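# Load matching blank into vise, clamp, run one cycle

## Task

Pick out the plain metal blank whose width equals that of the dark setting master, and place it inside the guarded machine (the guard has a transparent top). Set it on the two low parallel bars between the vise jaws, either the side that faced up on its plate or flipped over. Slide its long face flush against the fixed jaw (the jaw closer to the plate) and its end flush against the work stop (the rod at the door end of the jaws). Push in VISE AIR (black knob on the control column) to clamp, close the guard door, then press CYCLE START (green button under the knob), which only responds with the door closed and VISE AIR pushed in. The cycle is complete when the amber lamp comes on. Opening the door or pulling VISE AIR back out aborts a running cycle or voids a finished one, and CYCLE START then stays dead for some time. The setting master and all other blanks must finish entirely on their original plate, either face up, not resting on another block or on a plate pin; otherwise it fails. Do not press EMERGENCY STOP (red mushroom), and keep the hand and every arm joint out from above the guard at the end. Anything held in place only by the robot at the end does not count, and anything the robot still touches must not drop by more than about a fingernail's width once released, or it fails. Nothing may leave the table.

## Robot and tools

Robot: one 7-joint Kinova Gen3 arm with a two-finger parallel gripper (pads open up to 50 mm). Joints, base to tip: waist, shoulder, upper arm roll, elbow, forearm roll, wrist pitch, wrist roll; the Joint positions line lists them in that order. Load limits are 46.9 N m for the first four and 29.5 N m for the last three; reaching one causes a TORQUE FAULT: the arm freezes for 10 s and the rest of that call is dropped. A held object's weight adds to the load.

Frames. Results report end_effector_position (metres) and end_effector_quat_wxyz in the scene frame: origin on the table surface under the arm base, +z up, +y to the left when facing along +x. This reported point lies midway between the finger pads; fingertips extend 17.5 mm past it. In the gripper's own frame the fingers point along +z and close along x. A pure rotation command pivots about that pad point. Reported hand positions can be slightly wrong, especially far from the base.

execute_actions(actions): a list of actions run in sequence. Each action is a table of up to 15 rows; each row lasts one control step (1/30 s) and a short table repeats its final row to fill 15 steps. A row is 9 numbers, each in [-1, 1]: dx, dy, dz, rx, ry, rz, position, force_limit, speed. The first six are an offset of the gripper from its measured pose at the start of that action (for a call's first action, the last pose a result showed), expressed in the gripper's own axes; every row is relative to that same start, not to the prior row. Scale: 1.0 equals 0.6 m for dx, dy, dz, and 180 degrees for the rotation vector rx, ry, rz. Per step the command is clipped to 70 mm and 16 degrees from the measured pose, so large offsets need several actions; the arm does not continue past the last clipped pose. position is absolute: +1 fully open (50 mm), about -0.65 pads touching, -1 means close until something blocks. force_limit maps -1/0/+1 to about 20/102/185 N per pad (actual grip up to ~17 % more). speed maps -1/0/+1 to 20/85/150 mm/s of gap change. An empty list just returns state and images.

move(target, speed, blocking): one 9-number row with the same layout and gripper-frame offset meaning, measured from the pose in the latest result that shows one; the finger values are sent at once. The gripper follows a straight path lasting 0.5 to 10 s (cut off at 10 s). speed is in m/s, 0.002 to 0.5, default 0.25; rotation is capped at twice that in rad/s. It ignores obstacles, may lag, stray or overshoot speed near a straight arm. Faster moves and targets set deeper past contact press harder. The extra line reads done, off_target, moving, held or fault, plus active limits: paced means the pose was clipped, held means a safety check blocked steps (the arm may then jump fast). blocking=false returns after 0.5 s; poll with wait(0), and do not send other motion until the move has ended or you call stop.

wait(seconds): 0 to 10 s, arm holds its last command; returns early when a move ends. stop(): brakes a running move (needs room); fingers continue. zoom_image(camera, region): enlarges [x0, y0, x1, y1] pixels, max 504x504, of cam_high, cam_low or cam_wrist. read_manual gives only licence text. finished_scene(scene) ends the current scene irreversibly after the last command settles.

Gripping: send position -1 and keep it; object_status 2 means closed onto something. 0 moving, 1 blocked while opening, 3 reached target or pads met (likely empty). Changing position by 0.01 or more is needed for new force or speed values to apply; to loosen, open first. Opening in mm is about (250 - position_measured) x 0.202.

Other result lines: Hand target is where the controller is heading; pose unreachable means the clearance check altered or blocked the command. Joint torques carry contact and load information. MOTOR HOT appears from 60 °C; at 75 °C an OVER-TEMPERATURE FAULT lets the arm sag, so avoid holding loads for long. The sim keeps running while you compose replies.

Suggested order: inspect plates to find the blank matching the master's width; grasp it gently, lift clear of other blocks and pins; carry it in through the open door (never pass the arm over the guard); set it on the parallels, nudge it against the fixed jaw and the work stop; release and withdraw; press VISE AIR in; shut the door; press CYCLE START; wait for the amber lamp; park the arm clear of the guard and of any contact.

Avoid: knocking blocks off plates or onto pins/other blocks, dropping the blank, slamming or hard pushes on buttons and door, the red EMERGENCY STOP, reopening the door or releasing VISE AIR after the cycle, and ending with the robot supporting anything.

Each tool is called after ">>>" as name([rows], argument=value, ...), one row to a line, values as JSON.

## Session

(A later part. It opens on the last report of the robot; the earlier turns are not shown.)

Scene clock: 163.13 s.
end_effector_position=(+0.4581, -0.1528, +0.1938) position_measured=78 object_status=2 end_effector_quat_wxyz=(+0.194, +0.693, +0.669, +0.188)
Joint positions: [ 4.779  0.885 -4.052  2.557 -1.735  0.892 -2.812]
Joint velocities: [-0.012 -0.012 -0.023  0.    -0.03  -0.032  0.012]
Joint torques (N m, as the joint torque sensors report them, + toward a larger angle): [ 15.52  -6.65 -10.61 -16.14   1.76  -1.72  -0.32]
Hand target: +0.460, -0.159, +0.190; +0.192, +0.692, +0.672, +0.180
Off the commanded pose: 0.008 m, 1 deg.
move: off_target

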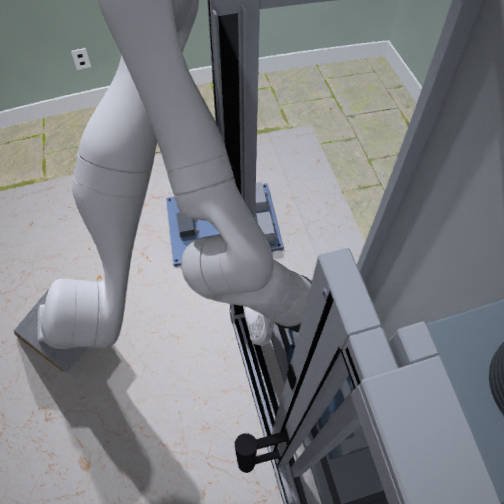

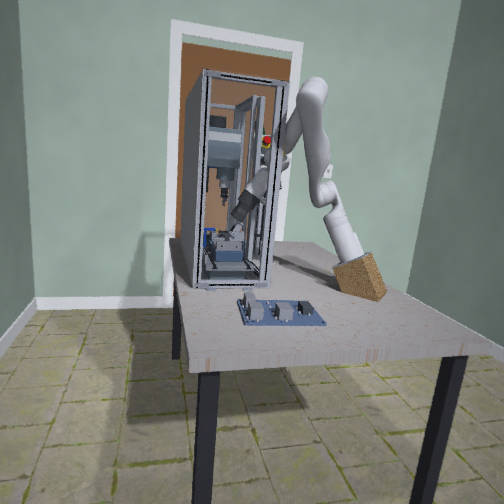

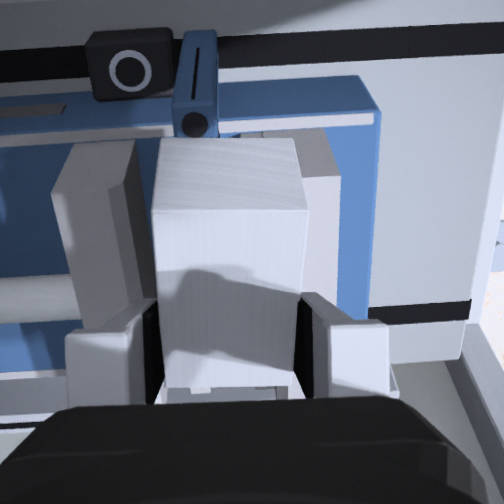

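>>> move(target=[0,0.053,-0.1,0,0,0,-1,0.1,0], speed=0.05)

>>> move(target=[0.03,-0.28,-0.2,0,0,0,-1,0.1,0], speed=0.08)

>>> move(target=[-0.2,0,0,0,0,0,-1,0.1,0], speed=0.08)

Scene clock: 168.43 s.
end_effector_position=(+0.4538, -0.1528, +0.2612) position_measured=78 object_status=2 end_effector_quat_wxyz=(+0.193, +0.693, +0.669, +0.187)
Joint positions: [ 4.57   0.939 -3.766  2.434 -1.343  0.93  -3.161]
Joint velocities: [-0.003  0.003  0.    -0.001  0.001  0.004 -0.   ]
Joint torques (N m, as the joint torque sensors report them, + toward a larger angle): [-4.22 -1.3   5.34 -7.97 -1.9  -0.17 -0.25]
Hand target: +0.454, -0.153, +0.261; +0.193, +0.693, +0.669, +0.187
Off the commanded pose: 0.001 m, 0 deg.
move: done

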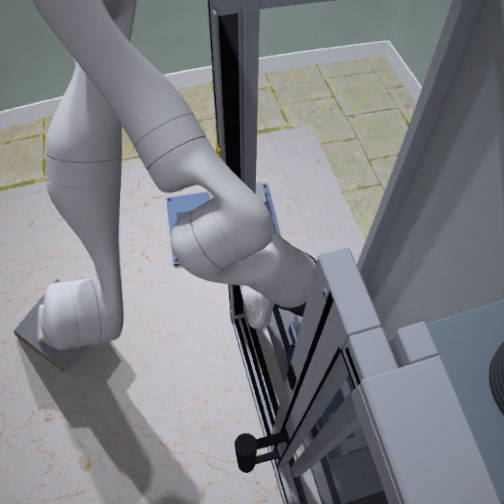

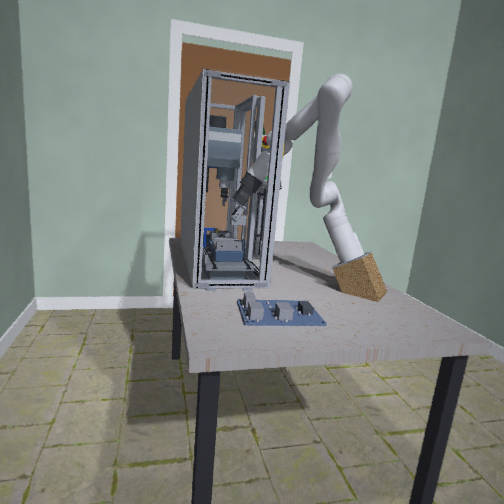

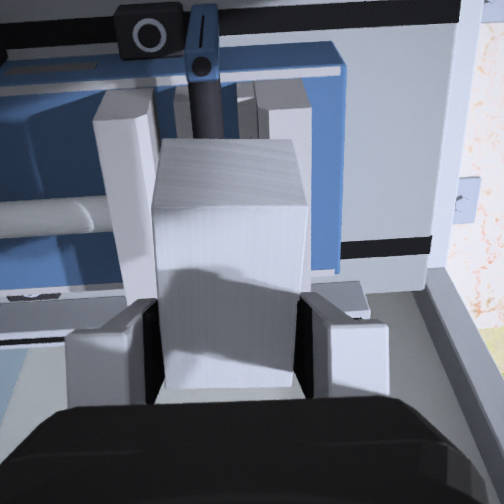

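Scene clock: 171.27 s.
end_effector_position=(+0.2844, -0.1314, +0.2745) position_measured=78 object_status=2 end_effector_quat_wxyz=(+0.145, +0.702, +0.680, +0.155)
Joint positions: [ 4.385  1.098 -3.138  2.58  -0.755  1.179 -3.158]
Joint velocities: [-0.     0.001  0.    -0.     0.    -0.001 -0.001]
Joint torques (N m, as the joint torque sensors report them, + toward a larger angle): [-2.89 -2.28  2.62 -9.83 -1.75  0.02 -0.29]
Hand target: +0.284, -0.131, +0.275; +0.145, +0.702, +0.680, +0.155
Off the commanded pose: 0.036 m, 7 deg.
move: held; limits=held; held on 17 of 85 steps, including the last
pose unreachable: on one or more control steps of this call, first in action 0 (counted from 0), an arm could not follow its commanded pose, so it was not sent that pose on those steps. On the call's last step it was still not sent that pose. It may still have moved: this result reports where it is.
cause: the commanded pose would bring two parts of the arm too close to each other (its gripper and another part of the arm, with joints 3 (upper arm roll) to 7 (wrist roll) between them).

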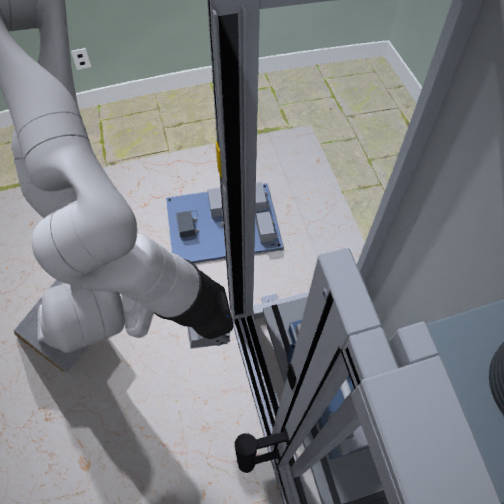

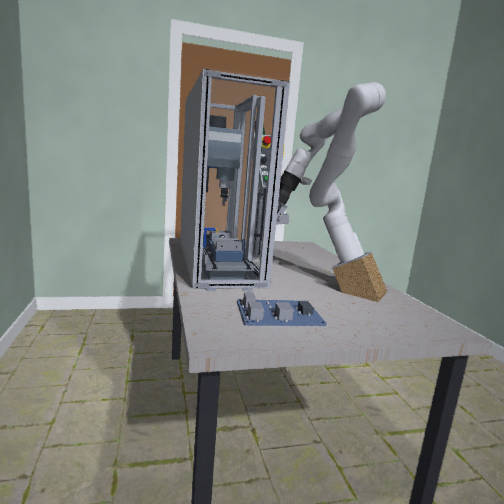

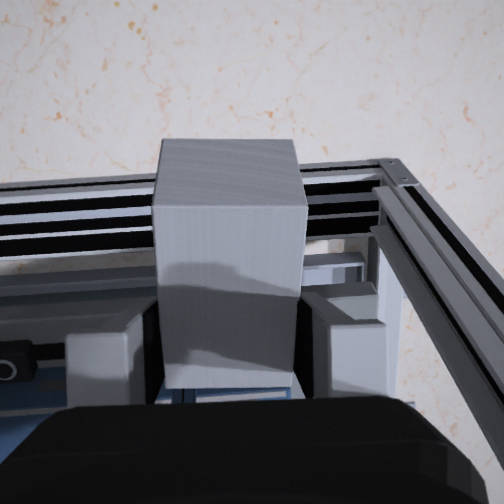

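Scene clock: 173.07 s.
end_effector_position=(+0.2811, -0.2512, +0.2728) position_measured=78 object_status=2 end_effector_quat_wxyz=(+0.146, +0.702, +0.680, +0.155)
Joint positions: [ 4.269  0.671 -2.944  2.448 -0.758  0.979 -2.896]
Joint velocities: [-0.002 -0.01  -0.001  0.001 -0.001  0.001  0.002]
Joint torques (N m, as the joint torque sensors report them, + toward a larger angle): [-1.12  4.34  2.14 -8.35 -1.74  0.5  -0.5 ]
Hand target: +0.281, -0.251, +0.273; +0.146, +0.702, +0.680, +0.156
Off the commanded pose: 0.001 m, 0 deg.
move: done

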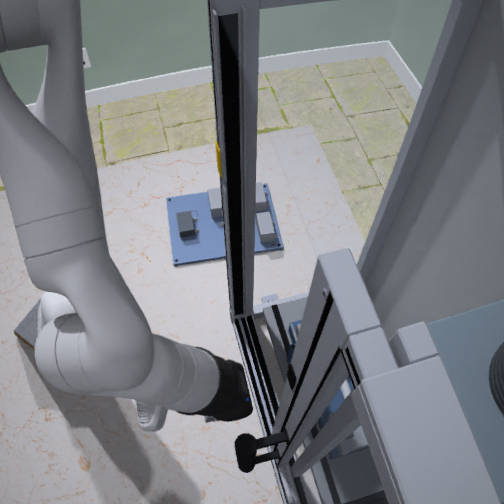

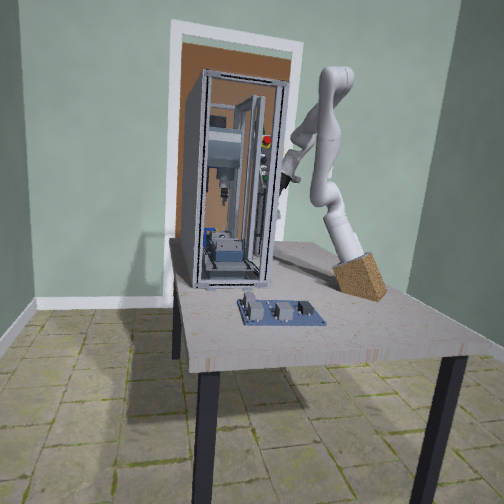

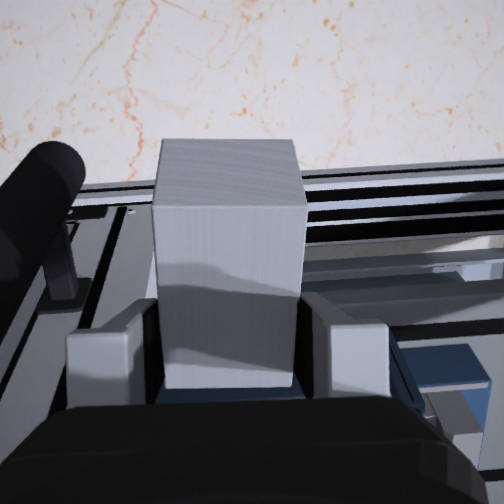

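>>> move(target=[-0.1,-0.19,-0.1,0,0,0,-1,0.1,0], speed=0.1)

>>> move(target=[-0.3,-0.25,0.15,-0.033,0,0,-1,0.1,0], speed=0.12)

Scene clock: 177.53 s.
end_effector_position=(+0.1511, -0.3076, +0.2794) position_measured=78 object_status=2 end_effector_quat_wxyz=(+0.147, +0.702, +0.679, +0.155)
Joint positions: [ 4.017  0.476 -2.165  2.307 -0.553  1.133 -2.476]
Joint velocities: [-0.011 -0.009  0.     0.    -0.003  0.003  0.007]
Joint torques (N m, as the joint torque sensors report them, + toward a larger angle): [ 2.32  5.7   1.81 -7.24 -1.33  0.75 -0.43]
Hand target: +0.151, -0.307, +0.279; +0.147, +0.702, +0.680, +0.156
Off the commanded pose: 0.001 m, 0 deg.
move: done

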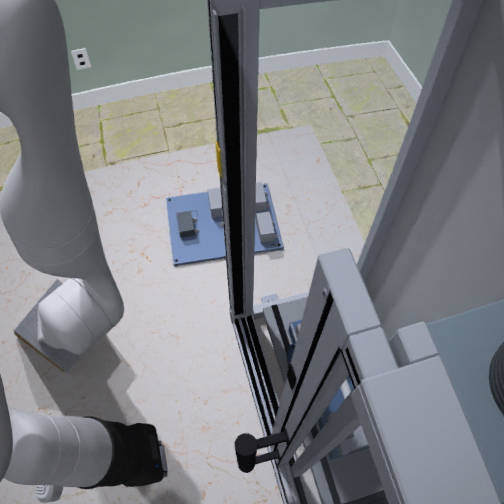

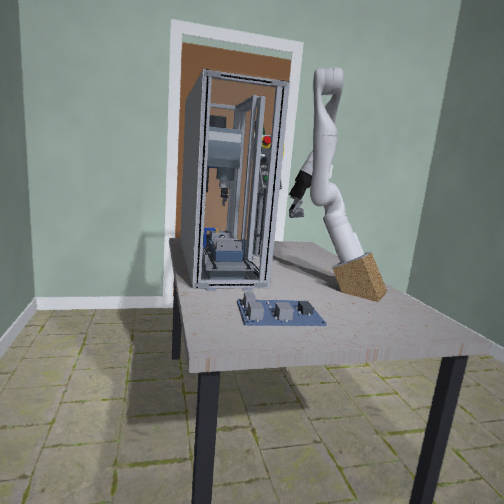

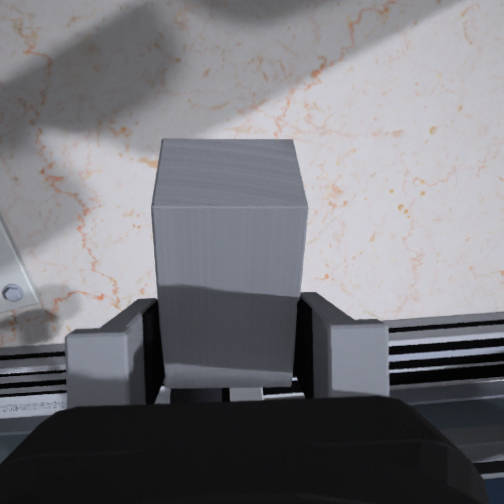

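Scene clock: 180.10 s.
end_effector_position=(+0.0468, -0.4827, +0.1335) position_measured=78 object_status=2 end_effector_quat_wxyz=(+0.185, +0.693, +0.671, +0.189)
Joint positions: [ 2.697  0.794 -1.105  1.895 -0.403  0.817 -2.46 ]
Joint velocities: [-0.004  0.003  0.    -0.     0.    -0.     0.   ]
Joint torques (N m, as the joint torque sensors report them, + toward a larger angle): [  9.22 -10.39  -1.74  -4.6   -1.51   1.08  -0.24]
Hand target: +0.047, -0.483, +0.133; +0.185, +0.693, +0.671, +0.189
Off the commanded pose: 0.002 m, 0 deg.
move: done

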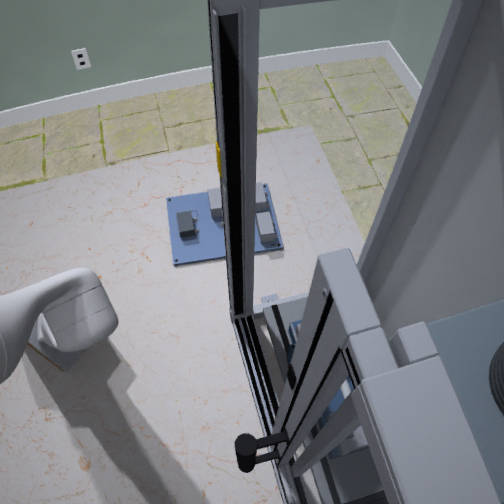

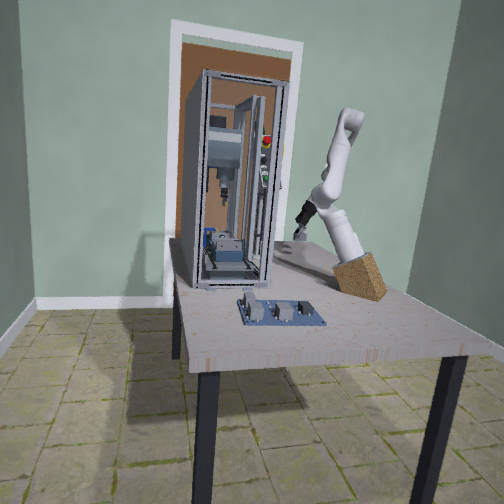

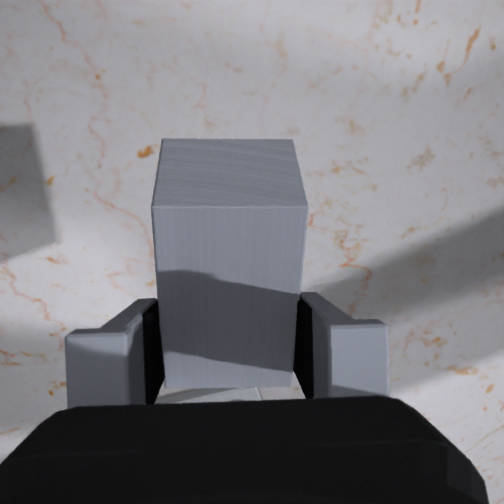

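>>> move(target=[0,-0.081,0.131,0,0,0,-1,0.1,0], speed=0.05)

>>> execute_actions([
  [[0,0,0,0,0,0,1,0,0.5]],
  [[0,0.04,-0.08,0,0,0,1,0,0.5]],
  [[0,0.08,-0.16,0.17,0,0,1,0,0.5]],
  [[0,0.08,-0.16,0.17,0,0,1,0,0.5]],
  [[0,0,0,0,0,0,1,0,0.5]],
])

>>> move(target=[0,0,0,0,0,0.99,1,0,0], speed=0.5)

Scene clock: 183.20 s.
end_effector_position=(+0.0447, -0.4817, +0.0415) position_measured=78 object_status=2 end_effector_quat_wxyz=(+0.185, +0.693, +0.671, +0.189)
Joint positions: [ 2.53   0.972 -1.02   1.907 -0.361  0.601 -2.409]
Joint velocities: [-0.005  0.004 -0.001  0.    -0.     0.001 -0.   ]
Joint torques (N m, as the joint torque sensors report them, + toward a larger angle): [  9.5  -13.2   -3.13  -2.29  -0.94   1.14  -0.26]
Hand target: +0.045, -0.482, +0.041; +0.185, +0.693, +0.671, +0.189
Off the commanded pose: 0.001 m, 0 deg.
move: done

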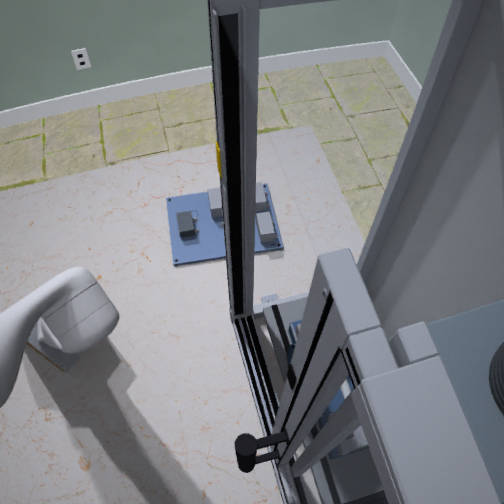

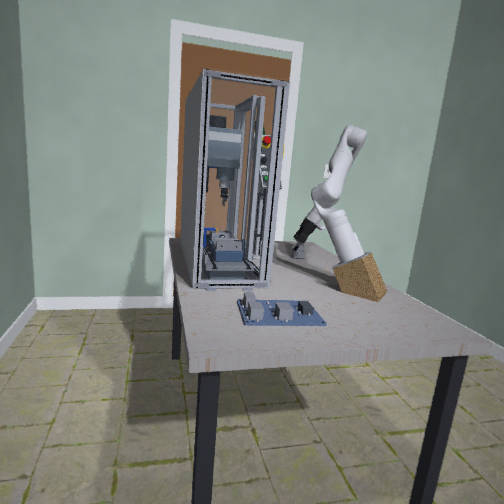

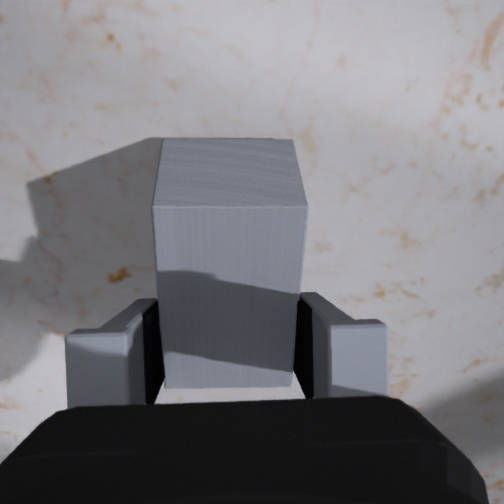

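Scene clock: 195.17 s.
end_effector_position=(+0.0607, -0.4815, +0.2410) position_measured=3 object_status=3 end_effector_quat_wxyz=(-0.090, +0.718, +0.684, -0.097)
Joint positions: [ 2.698 -0.079 -1.141  1.922 -0.27   0.883 -3.009]
Joint velocities: [0.    0.    0.    0.    0.    0.002 0.   ]
Joint torques (N m, as the joint torque sensors report them, + toward a larger angle): [ 2.71 -3.34  4.98 -6.44  0.64 -0.39 -0.24]
Hand target: +0.061, -0.482, +0.242; -0.091, +0.716, +0.685, -0.099
Off the commanded pose: 0.032 m, 6 deg.
TORQUE FAULT: the external load on joint 2 (shoulder) reached its load limit, and the arm stopped for 10 seconds. That time counts as 20 of the actions that you can send in this scene. The arm's remaining commands of this call were not run. The gripper holds where it stopped, with its grip as last carried out, and the arm accepts commands again: back off and push less far. The arm stops again, at the same cost, whenever a joint's load reaches its limit.

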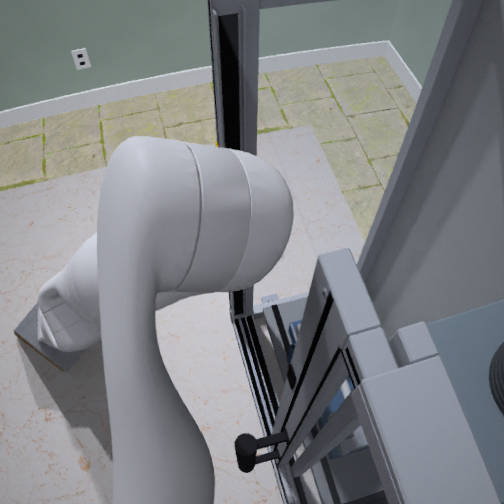

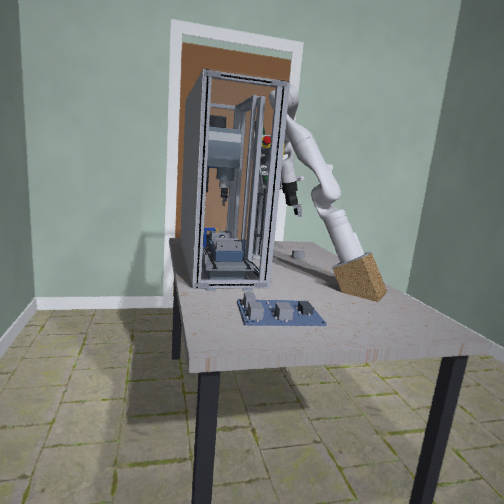

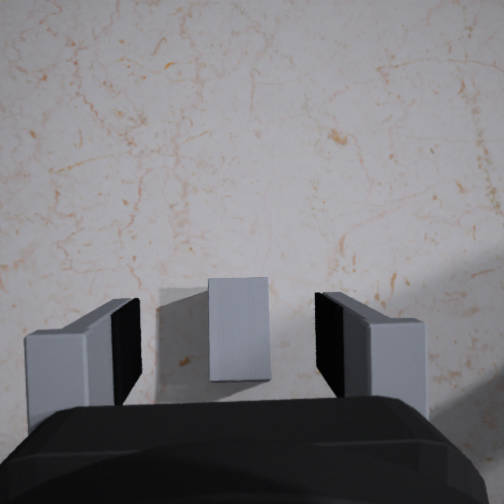

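not run: a fault stop came before this call.

>>> move(target=[0,0,0,-0.2,0,0,1,0,0], speed=0.2)

>>> move(target=[0,0,0,0,0,0.99,1,0,0], speed=0.4)

Scene clock: 197.77 s.
end_effector_position=(+0.0616, -0.4818, +0.2414) position_measured=3 object_status=3 end_effector_quat_wxyz=(+0.138, +0.709, +0.681, +0.119)
Joint positions: [ 2.821  0.315 -0.983  1.892 -0.666  1.106 -2.367]
Joint velocities: [-0.001  0.012  0.004 -0.001 -0.001 -0.     0.001]
Joint torques (N m, as the joint torque sensors report them, + toward a larger angle): [ 6.71 -3.75  1.83 -6.94 -1.03  0.82 -0.12]
Hand target: +0.062, -0.482, +0.241; +0.138, +0.709, +0.681, +0.119
Off the commanded pose: 0.001 m, 0 deg.
move: done

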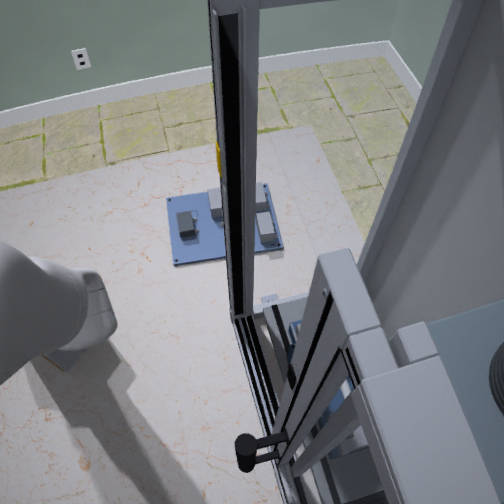

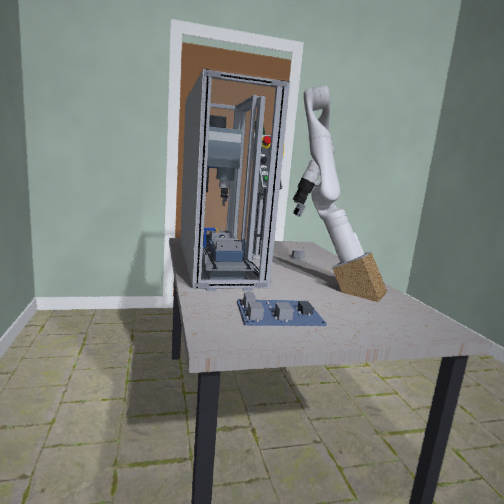

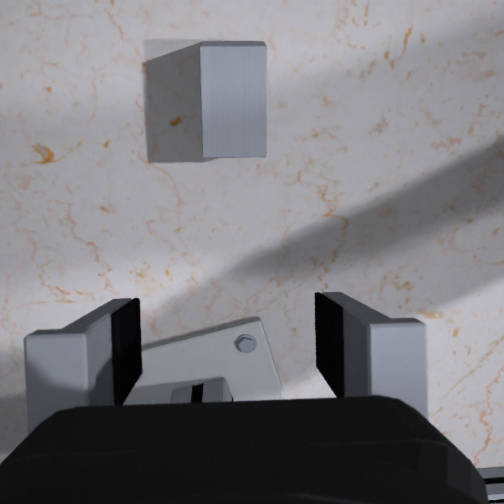

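Scene clock: 202.10 s.
end_effector_position=(+0.0617, -0.4819, +0.2418) position_measured=3 object_status=3 end_effector_quat_wxyz=(-0.117, +0.692, -0.699, +0.140)
Joint positions: [ 2.403  0.325 -0.377  1.876 -0.792  1.203 -5.239]
Joint velocities: [-0.002 -0.001 -0.002 -0.     0.001 -0.002 -0.001]
Joint torques (N m, as the joint torque sensors report them, + toward a larger angle): [ 7.12 -9.41  3.56 -6.28 -0.68  1.04 -0.35]
Hand target: +0.062, -0.482, +0.242; -0.117, +0.692, -0.698, +0.140
Off the commanded pose: 0.000 m, 0 deg.
move: done

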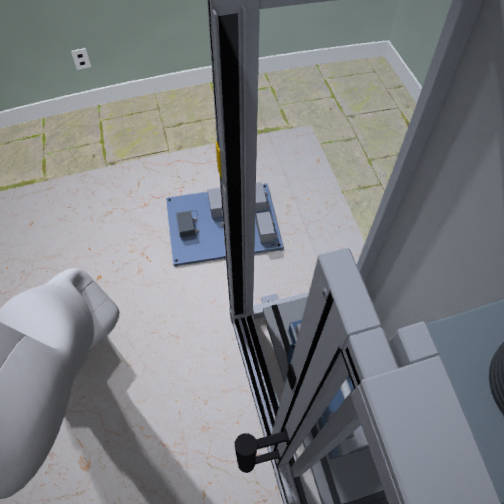

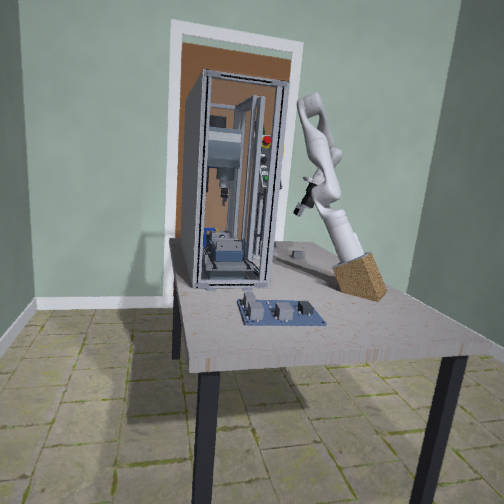

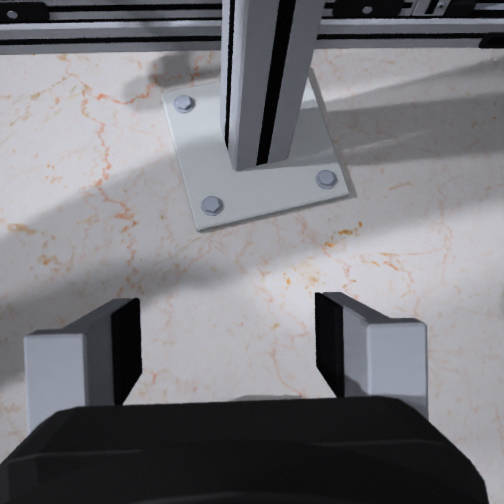

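>>> move(target=[0,0.138,0.2,0,0,0,1,0,0], speed=0.12)

Scene clock: 204.90 s.
end_effector_position=(+0.0269, -0.4863, +0.1009) position_measured=3 object_status=3 end_effector_quat_wxyz=(-0.116, +0.692, -0.698, +0.141)
Joint positions: [ 2.277  0.637 -0.411  1.921 -0.875  0.843 -5.054]
Joint velocities: [-0.002  0.008 -0.001 -0.     0.    -0.001 -0.   ]
Joint torques (N m, as the joint torque sensors report them, + toward a larger angle): [  8.15 -13.47   2.28  -3.65  -0.78   1.15  -0.15]
Hand target: +0.027, -0.486, +0.101; -0.117, +0.692, -0.698, +0.141
Off the commanded pose: 0.001 m, 0 deg.
move: done

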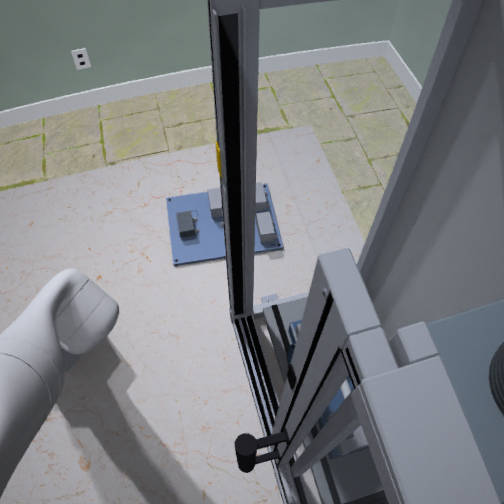

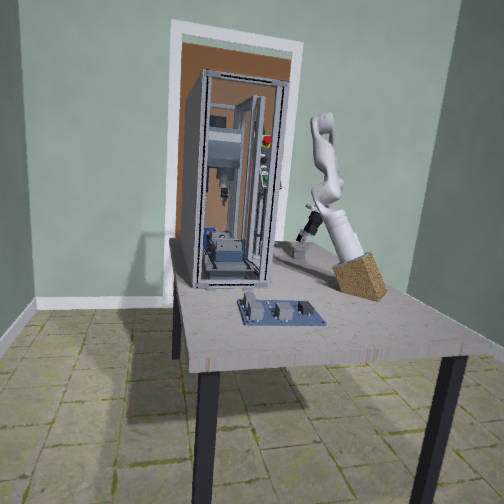

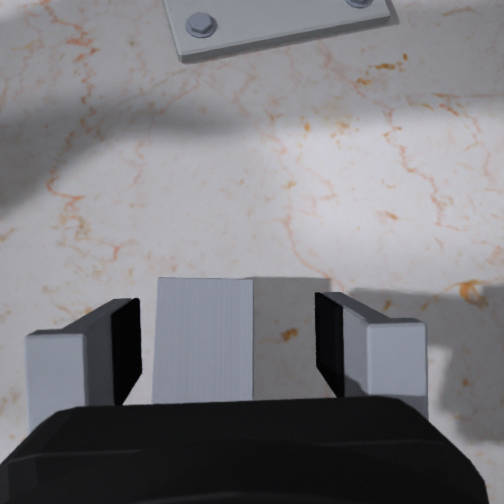

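>>> execute_actions(actions=[])

Scene clock: 206.73 s.
end_effector_position=(+0.0270, -0.4861, +0.1006) position_measured=3 object_status=3 end_effector_quat_wxyz=(-0.117, +0.692, -0.698, +0.141)
Joint positions: [ 2.277  0.638 -0.411  1.921 -0.875  0.843 -5.054]
Joint velocities: [-0.    -0.001  0.     0.     0.    -0.001  0.   ]
Joint torques (N m, as the joint torque sensors report them, + toward a larger angle): [  8.55 -13.23   2.2   -3.31  -0.65   1.06  -0.25]
Hand target: +0.027, -0.486, +0.101; -0.117, +0.692, -0.698, +0.141
Off the commanded pose: 0.001 m, 0 deg.

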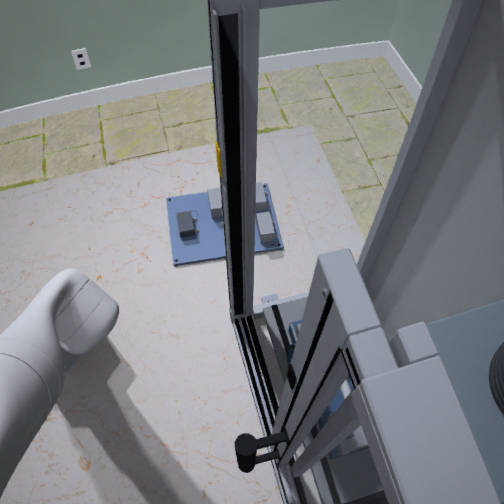

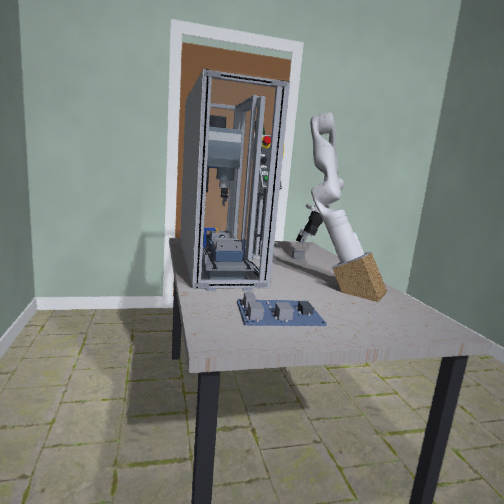

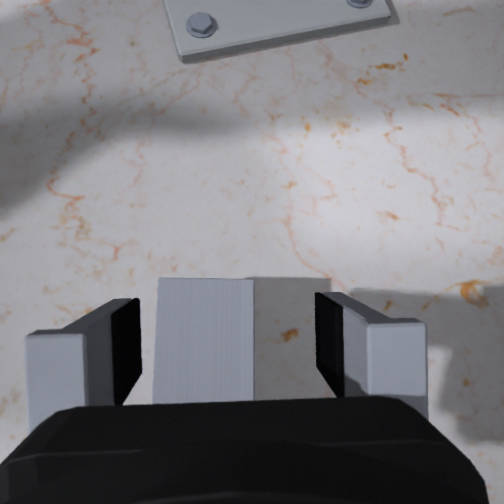

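>>> move(target=[-0.012,0.036,0.093,0,0,0,1,0,0], speed=0.06)

>>> execute_actions([
  [[0,0,0,0,0,0,-1,0.1,0]],
  [[0,0,0,0,0,0,-1,0.1,0]],
])

Scene clock: 208.43 s.
end_effector_position=(+0.0268, -0.4812, +0.0409) position_measured=3 object_status=3 end_effector_quat_wxyz=(-0.116, +0.692, -0.698, +0.141)
Joint positions: [ 2.233  0.77  -0.448  1.935 -0.944  0.694 -4.956]
Joint velocities: [-0.002  0.005  0.     0.    -0.    -0.     0.   ]
Joint torques (N m, as the joint torque sensors report them, + toward a larger angle): [  9.46 -14.02   1.27  -2.33  -0.43   1.12  -0.21]
Hand target: +0.027, -0.481, +0.041; -0.117, +0.692, -0.698, +0.141
Off the commanded pose: 0.000 m, 0 deg.
move: done

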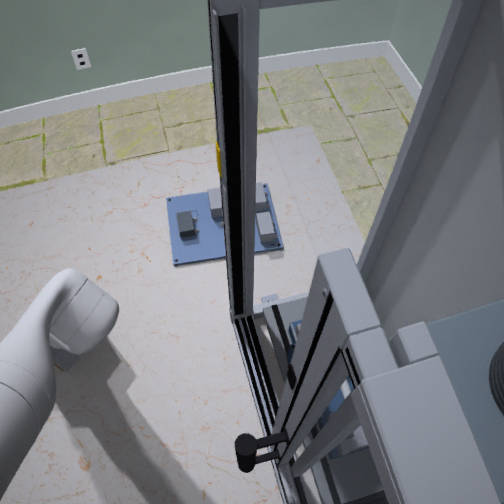

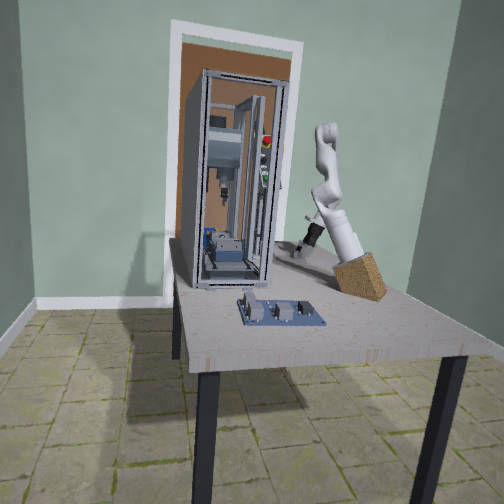

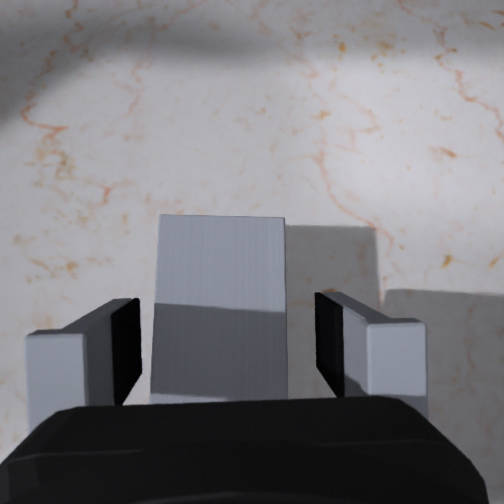

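Scene clock: 209.43 s.
end_effector_position=(+0.0268, -0.4810, +0.0409) position_measured=78 object_status=2 end_effector_quat_wxyz=(-0.116, +0.692, -0.698, +0.141)
Joint positions: [ 2.233  0.769 -0.448  1.936 -0.944  0.694 -4.956]
Joint velocities: [ 0.    -0.    -0.     0.     0.     0.001 -0.   ]
Joint torques (N m, as the joint torque sensors report them, + toward a larger angle): [  9.05 -14.22   1.91  -2.76  -0.34   0.88  -0.18]
Hand target: +0.027, -0.481, +0.041; -0.116, +0.692, -0.698, +0.141
Off the commanded pose: 0.000 m, 0 deg.

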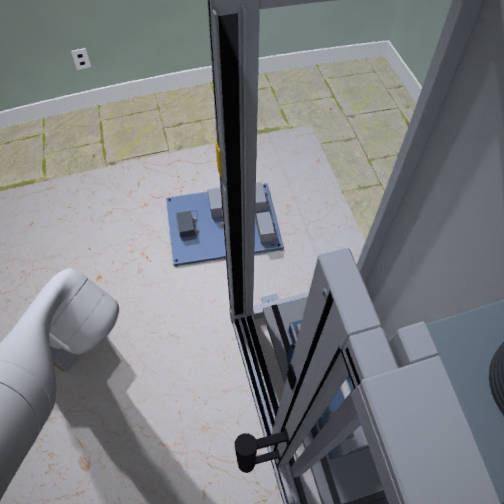

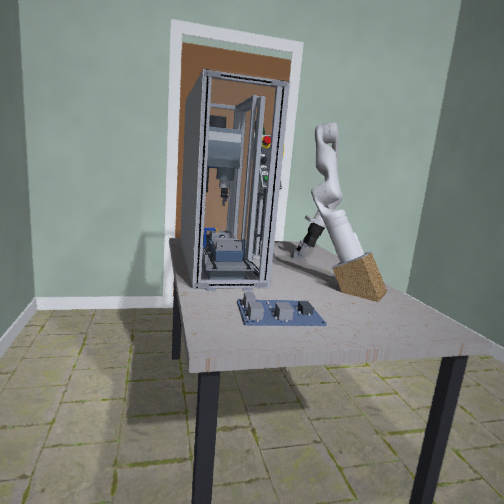

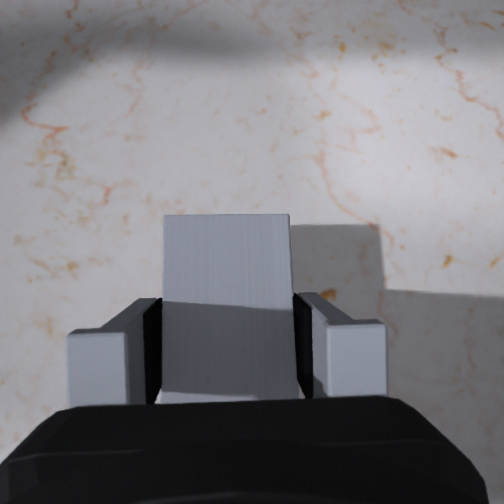

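>>> move(target=[-0.2,-0.335,-0.298,0,0,0,-1,0.1,0], speed=0.1)

Scene clock: 213.33 s.
end_effector_position=(+0.1533, -0.3551, +0.2747) position_measured=78 object_status=2 end_effector_quat_wxyz=(-0.117, +0.692, -0.699, +0.140)
Joint positions: [ 2.598 -0.05  -0.382  2.261 -0.853  1.347 -5.063]
Joint velocities: [ 0.001 -0.009  0.004 -0.     0.     0.001 -0.   ]
Joint torques (N m, as the joint torque sensors report them, + toward a larger angle): [ 2.97 -0.9   4.44 -5.84 -0.79  1.43 -0.37]
Hand target: +0.153, -0.355, +0.275; -0.117, +0.692, -0.699, +0.140
Off the commanded pose: 0.002 m, 0 deg.
move: done

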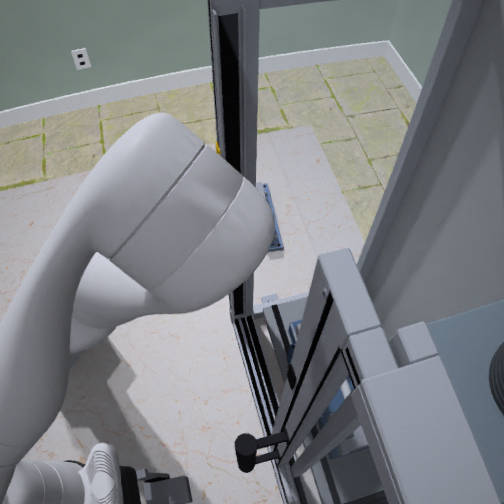

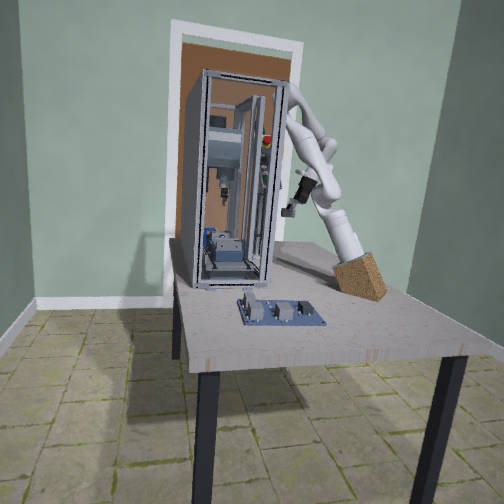

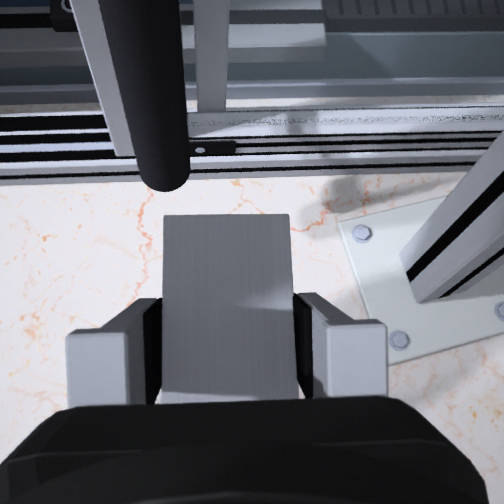

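>>> move(target=[-0.228,-0.175,0.042,0,0,0,-1,0.1,0], speed=0.05)

Scene clock: 225.17 s.
end_effector_position=(+0.1828, -0.3185, +0.2771) position_measured=78 object_status=2 end_effector_quat_wxyz=(-0.138, +0.680, -0.704, +0.151)
Joint positions: [ 2.619 -0.12  -0.339  2.363 -0.848  1.417 -5.017]
Joint velocities: [-0.    -0.001  0.     0.     0.     0.    -0.001]
Joint torques (N m, as the joint torque sensors report them, + toward a larger angle): [ 3.47 -3.04  3.96 -5.83 -0.65  1.52 -0.08]
Hand target: +0.182, -0.319, +0.277; -0.136, +0.680, -0.704, +0.150
Off the commanded pose: 0.127 m, 3 deg.
TORQUE FAULT: the external load on joint 2 (shoulder) reached its load limit, and the arm stopped for 10 seconds. That time counts as 20 of the actions that you can send in this scene. The arm's remaining commands of this call were not run. The gripper holds where it stopped, with its grip as last carried out, and the arm accepts commands again: back off and push less far. The arm stops again, at the same cost, whenever a joint's load reaches its limit.
move: fault

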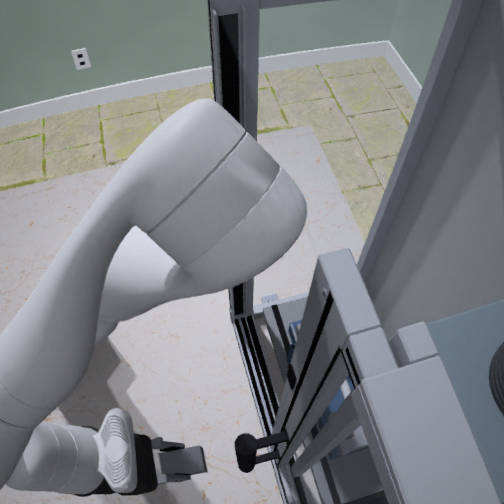

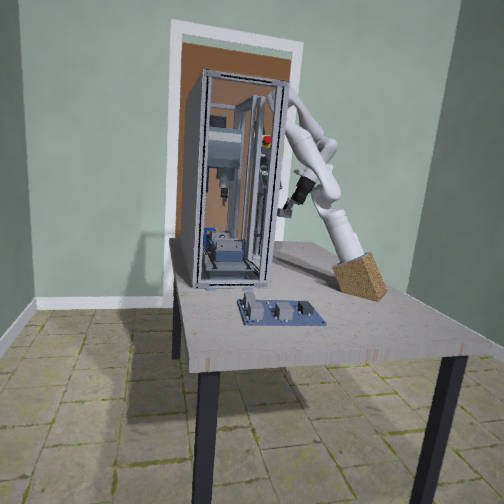

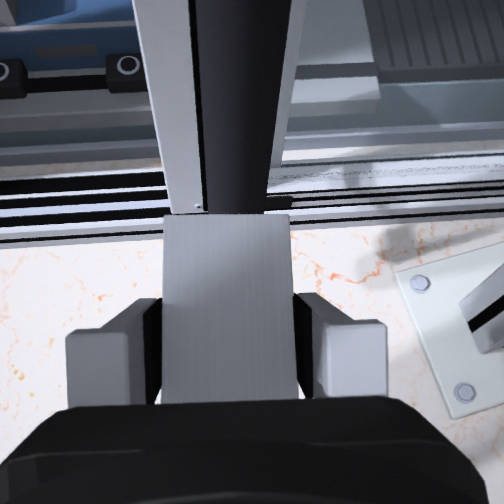

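>>> move(target=[0.05,0.1,0,0,0,0.25,-1,0.1,0], speed=0.1)

Scene clock: 232.80 s.
end_effector_position=(+0.1267, -0.3467, +0.2537) position_measured=78 object_status=2 end_effector_quat_wxyz=(+0.185, -0.359, +0.911, -0.087)
Joint positions: [ 2.621  0.064 -0.351  2.33  -0.827  1.286 -5.73 ]
Joint velocities: [-0.     0.002 -0.    -0.     0.     0.001 -0.001]
Joint torques (N m, as the joint torque sensors report them, + toward a larger angle): [ 3.74 -1.99  3.3  -5.06 -0.78  1.42 -0.21]
Hand target: +0.127, -0.347, +0.254; +0.185, -0.359, +0.911, -0.087
Off the commanded pose: 0.000 m, 0 deg.
move: done

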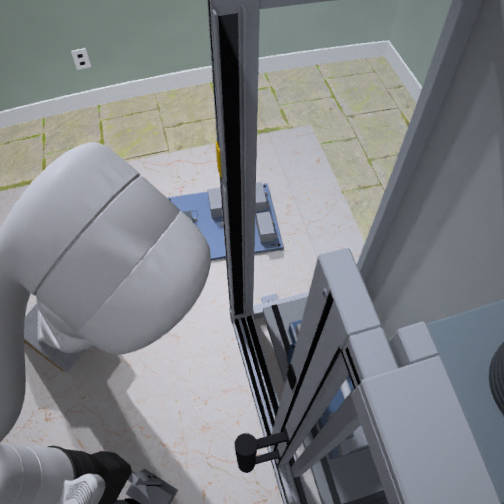

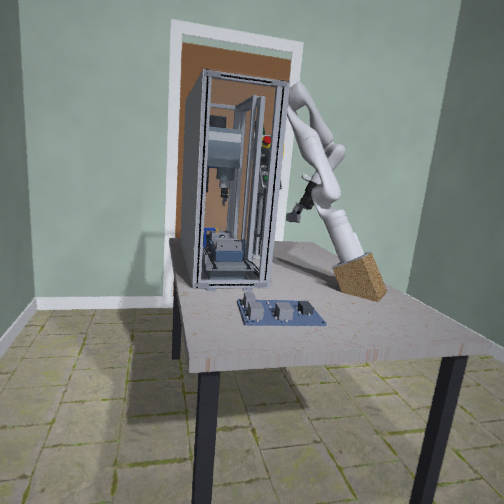

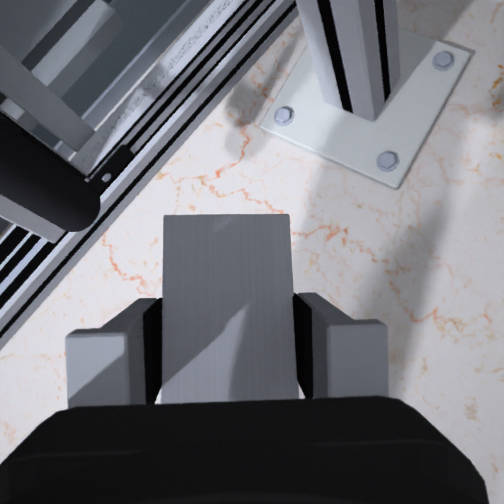

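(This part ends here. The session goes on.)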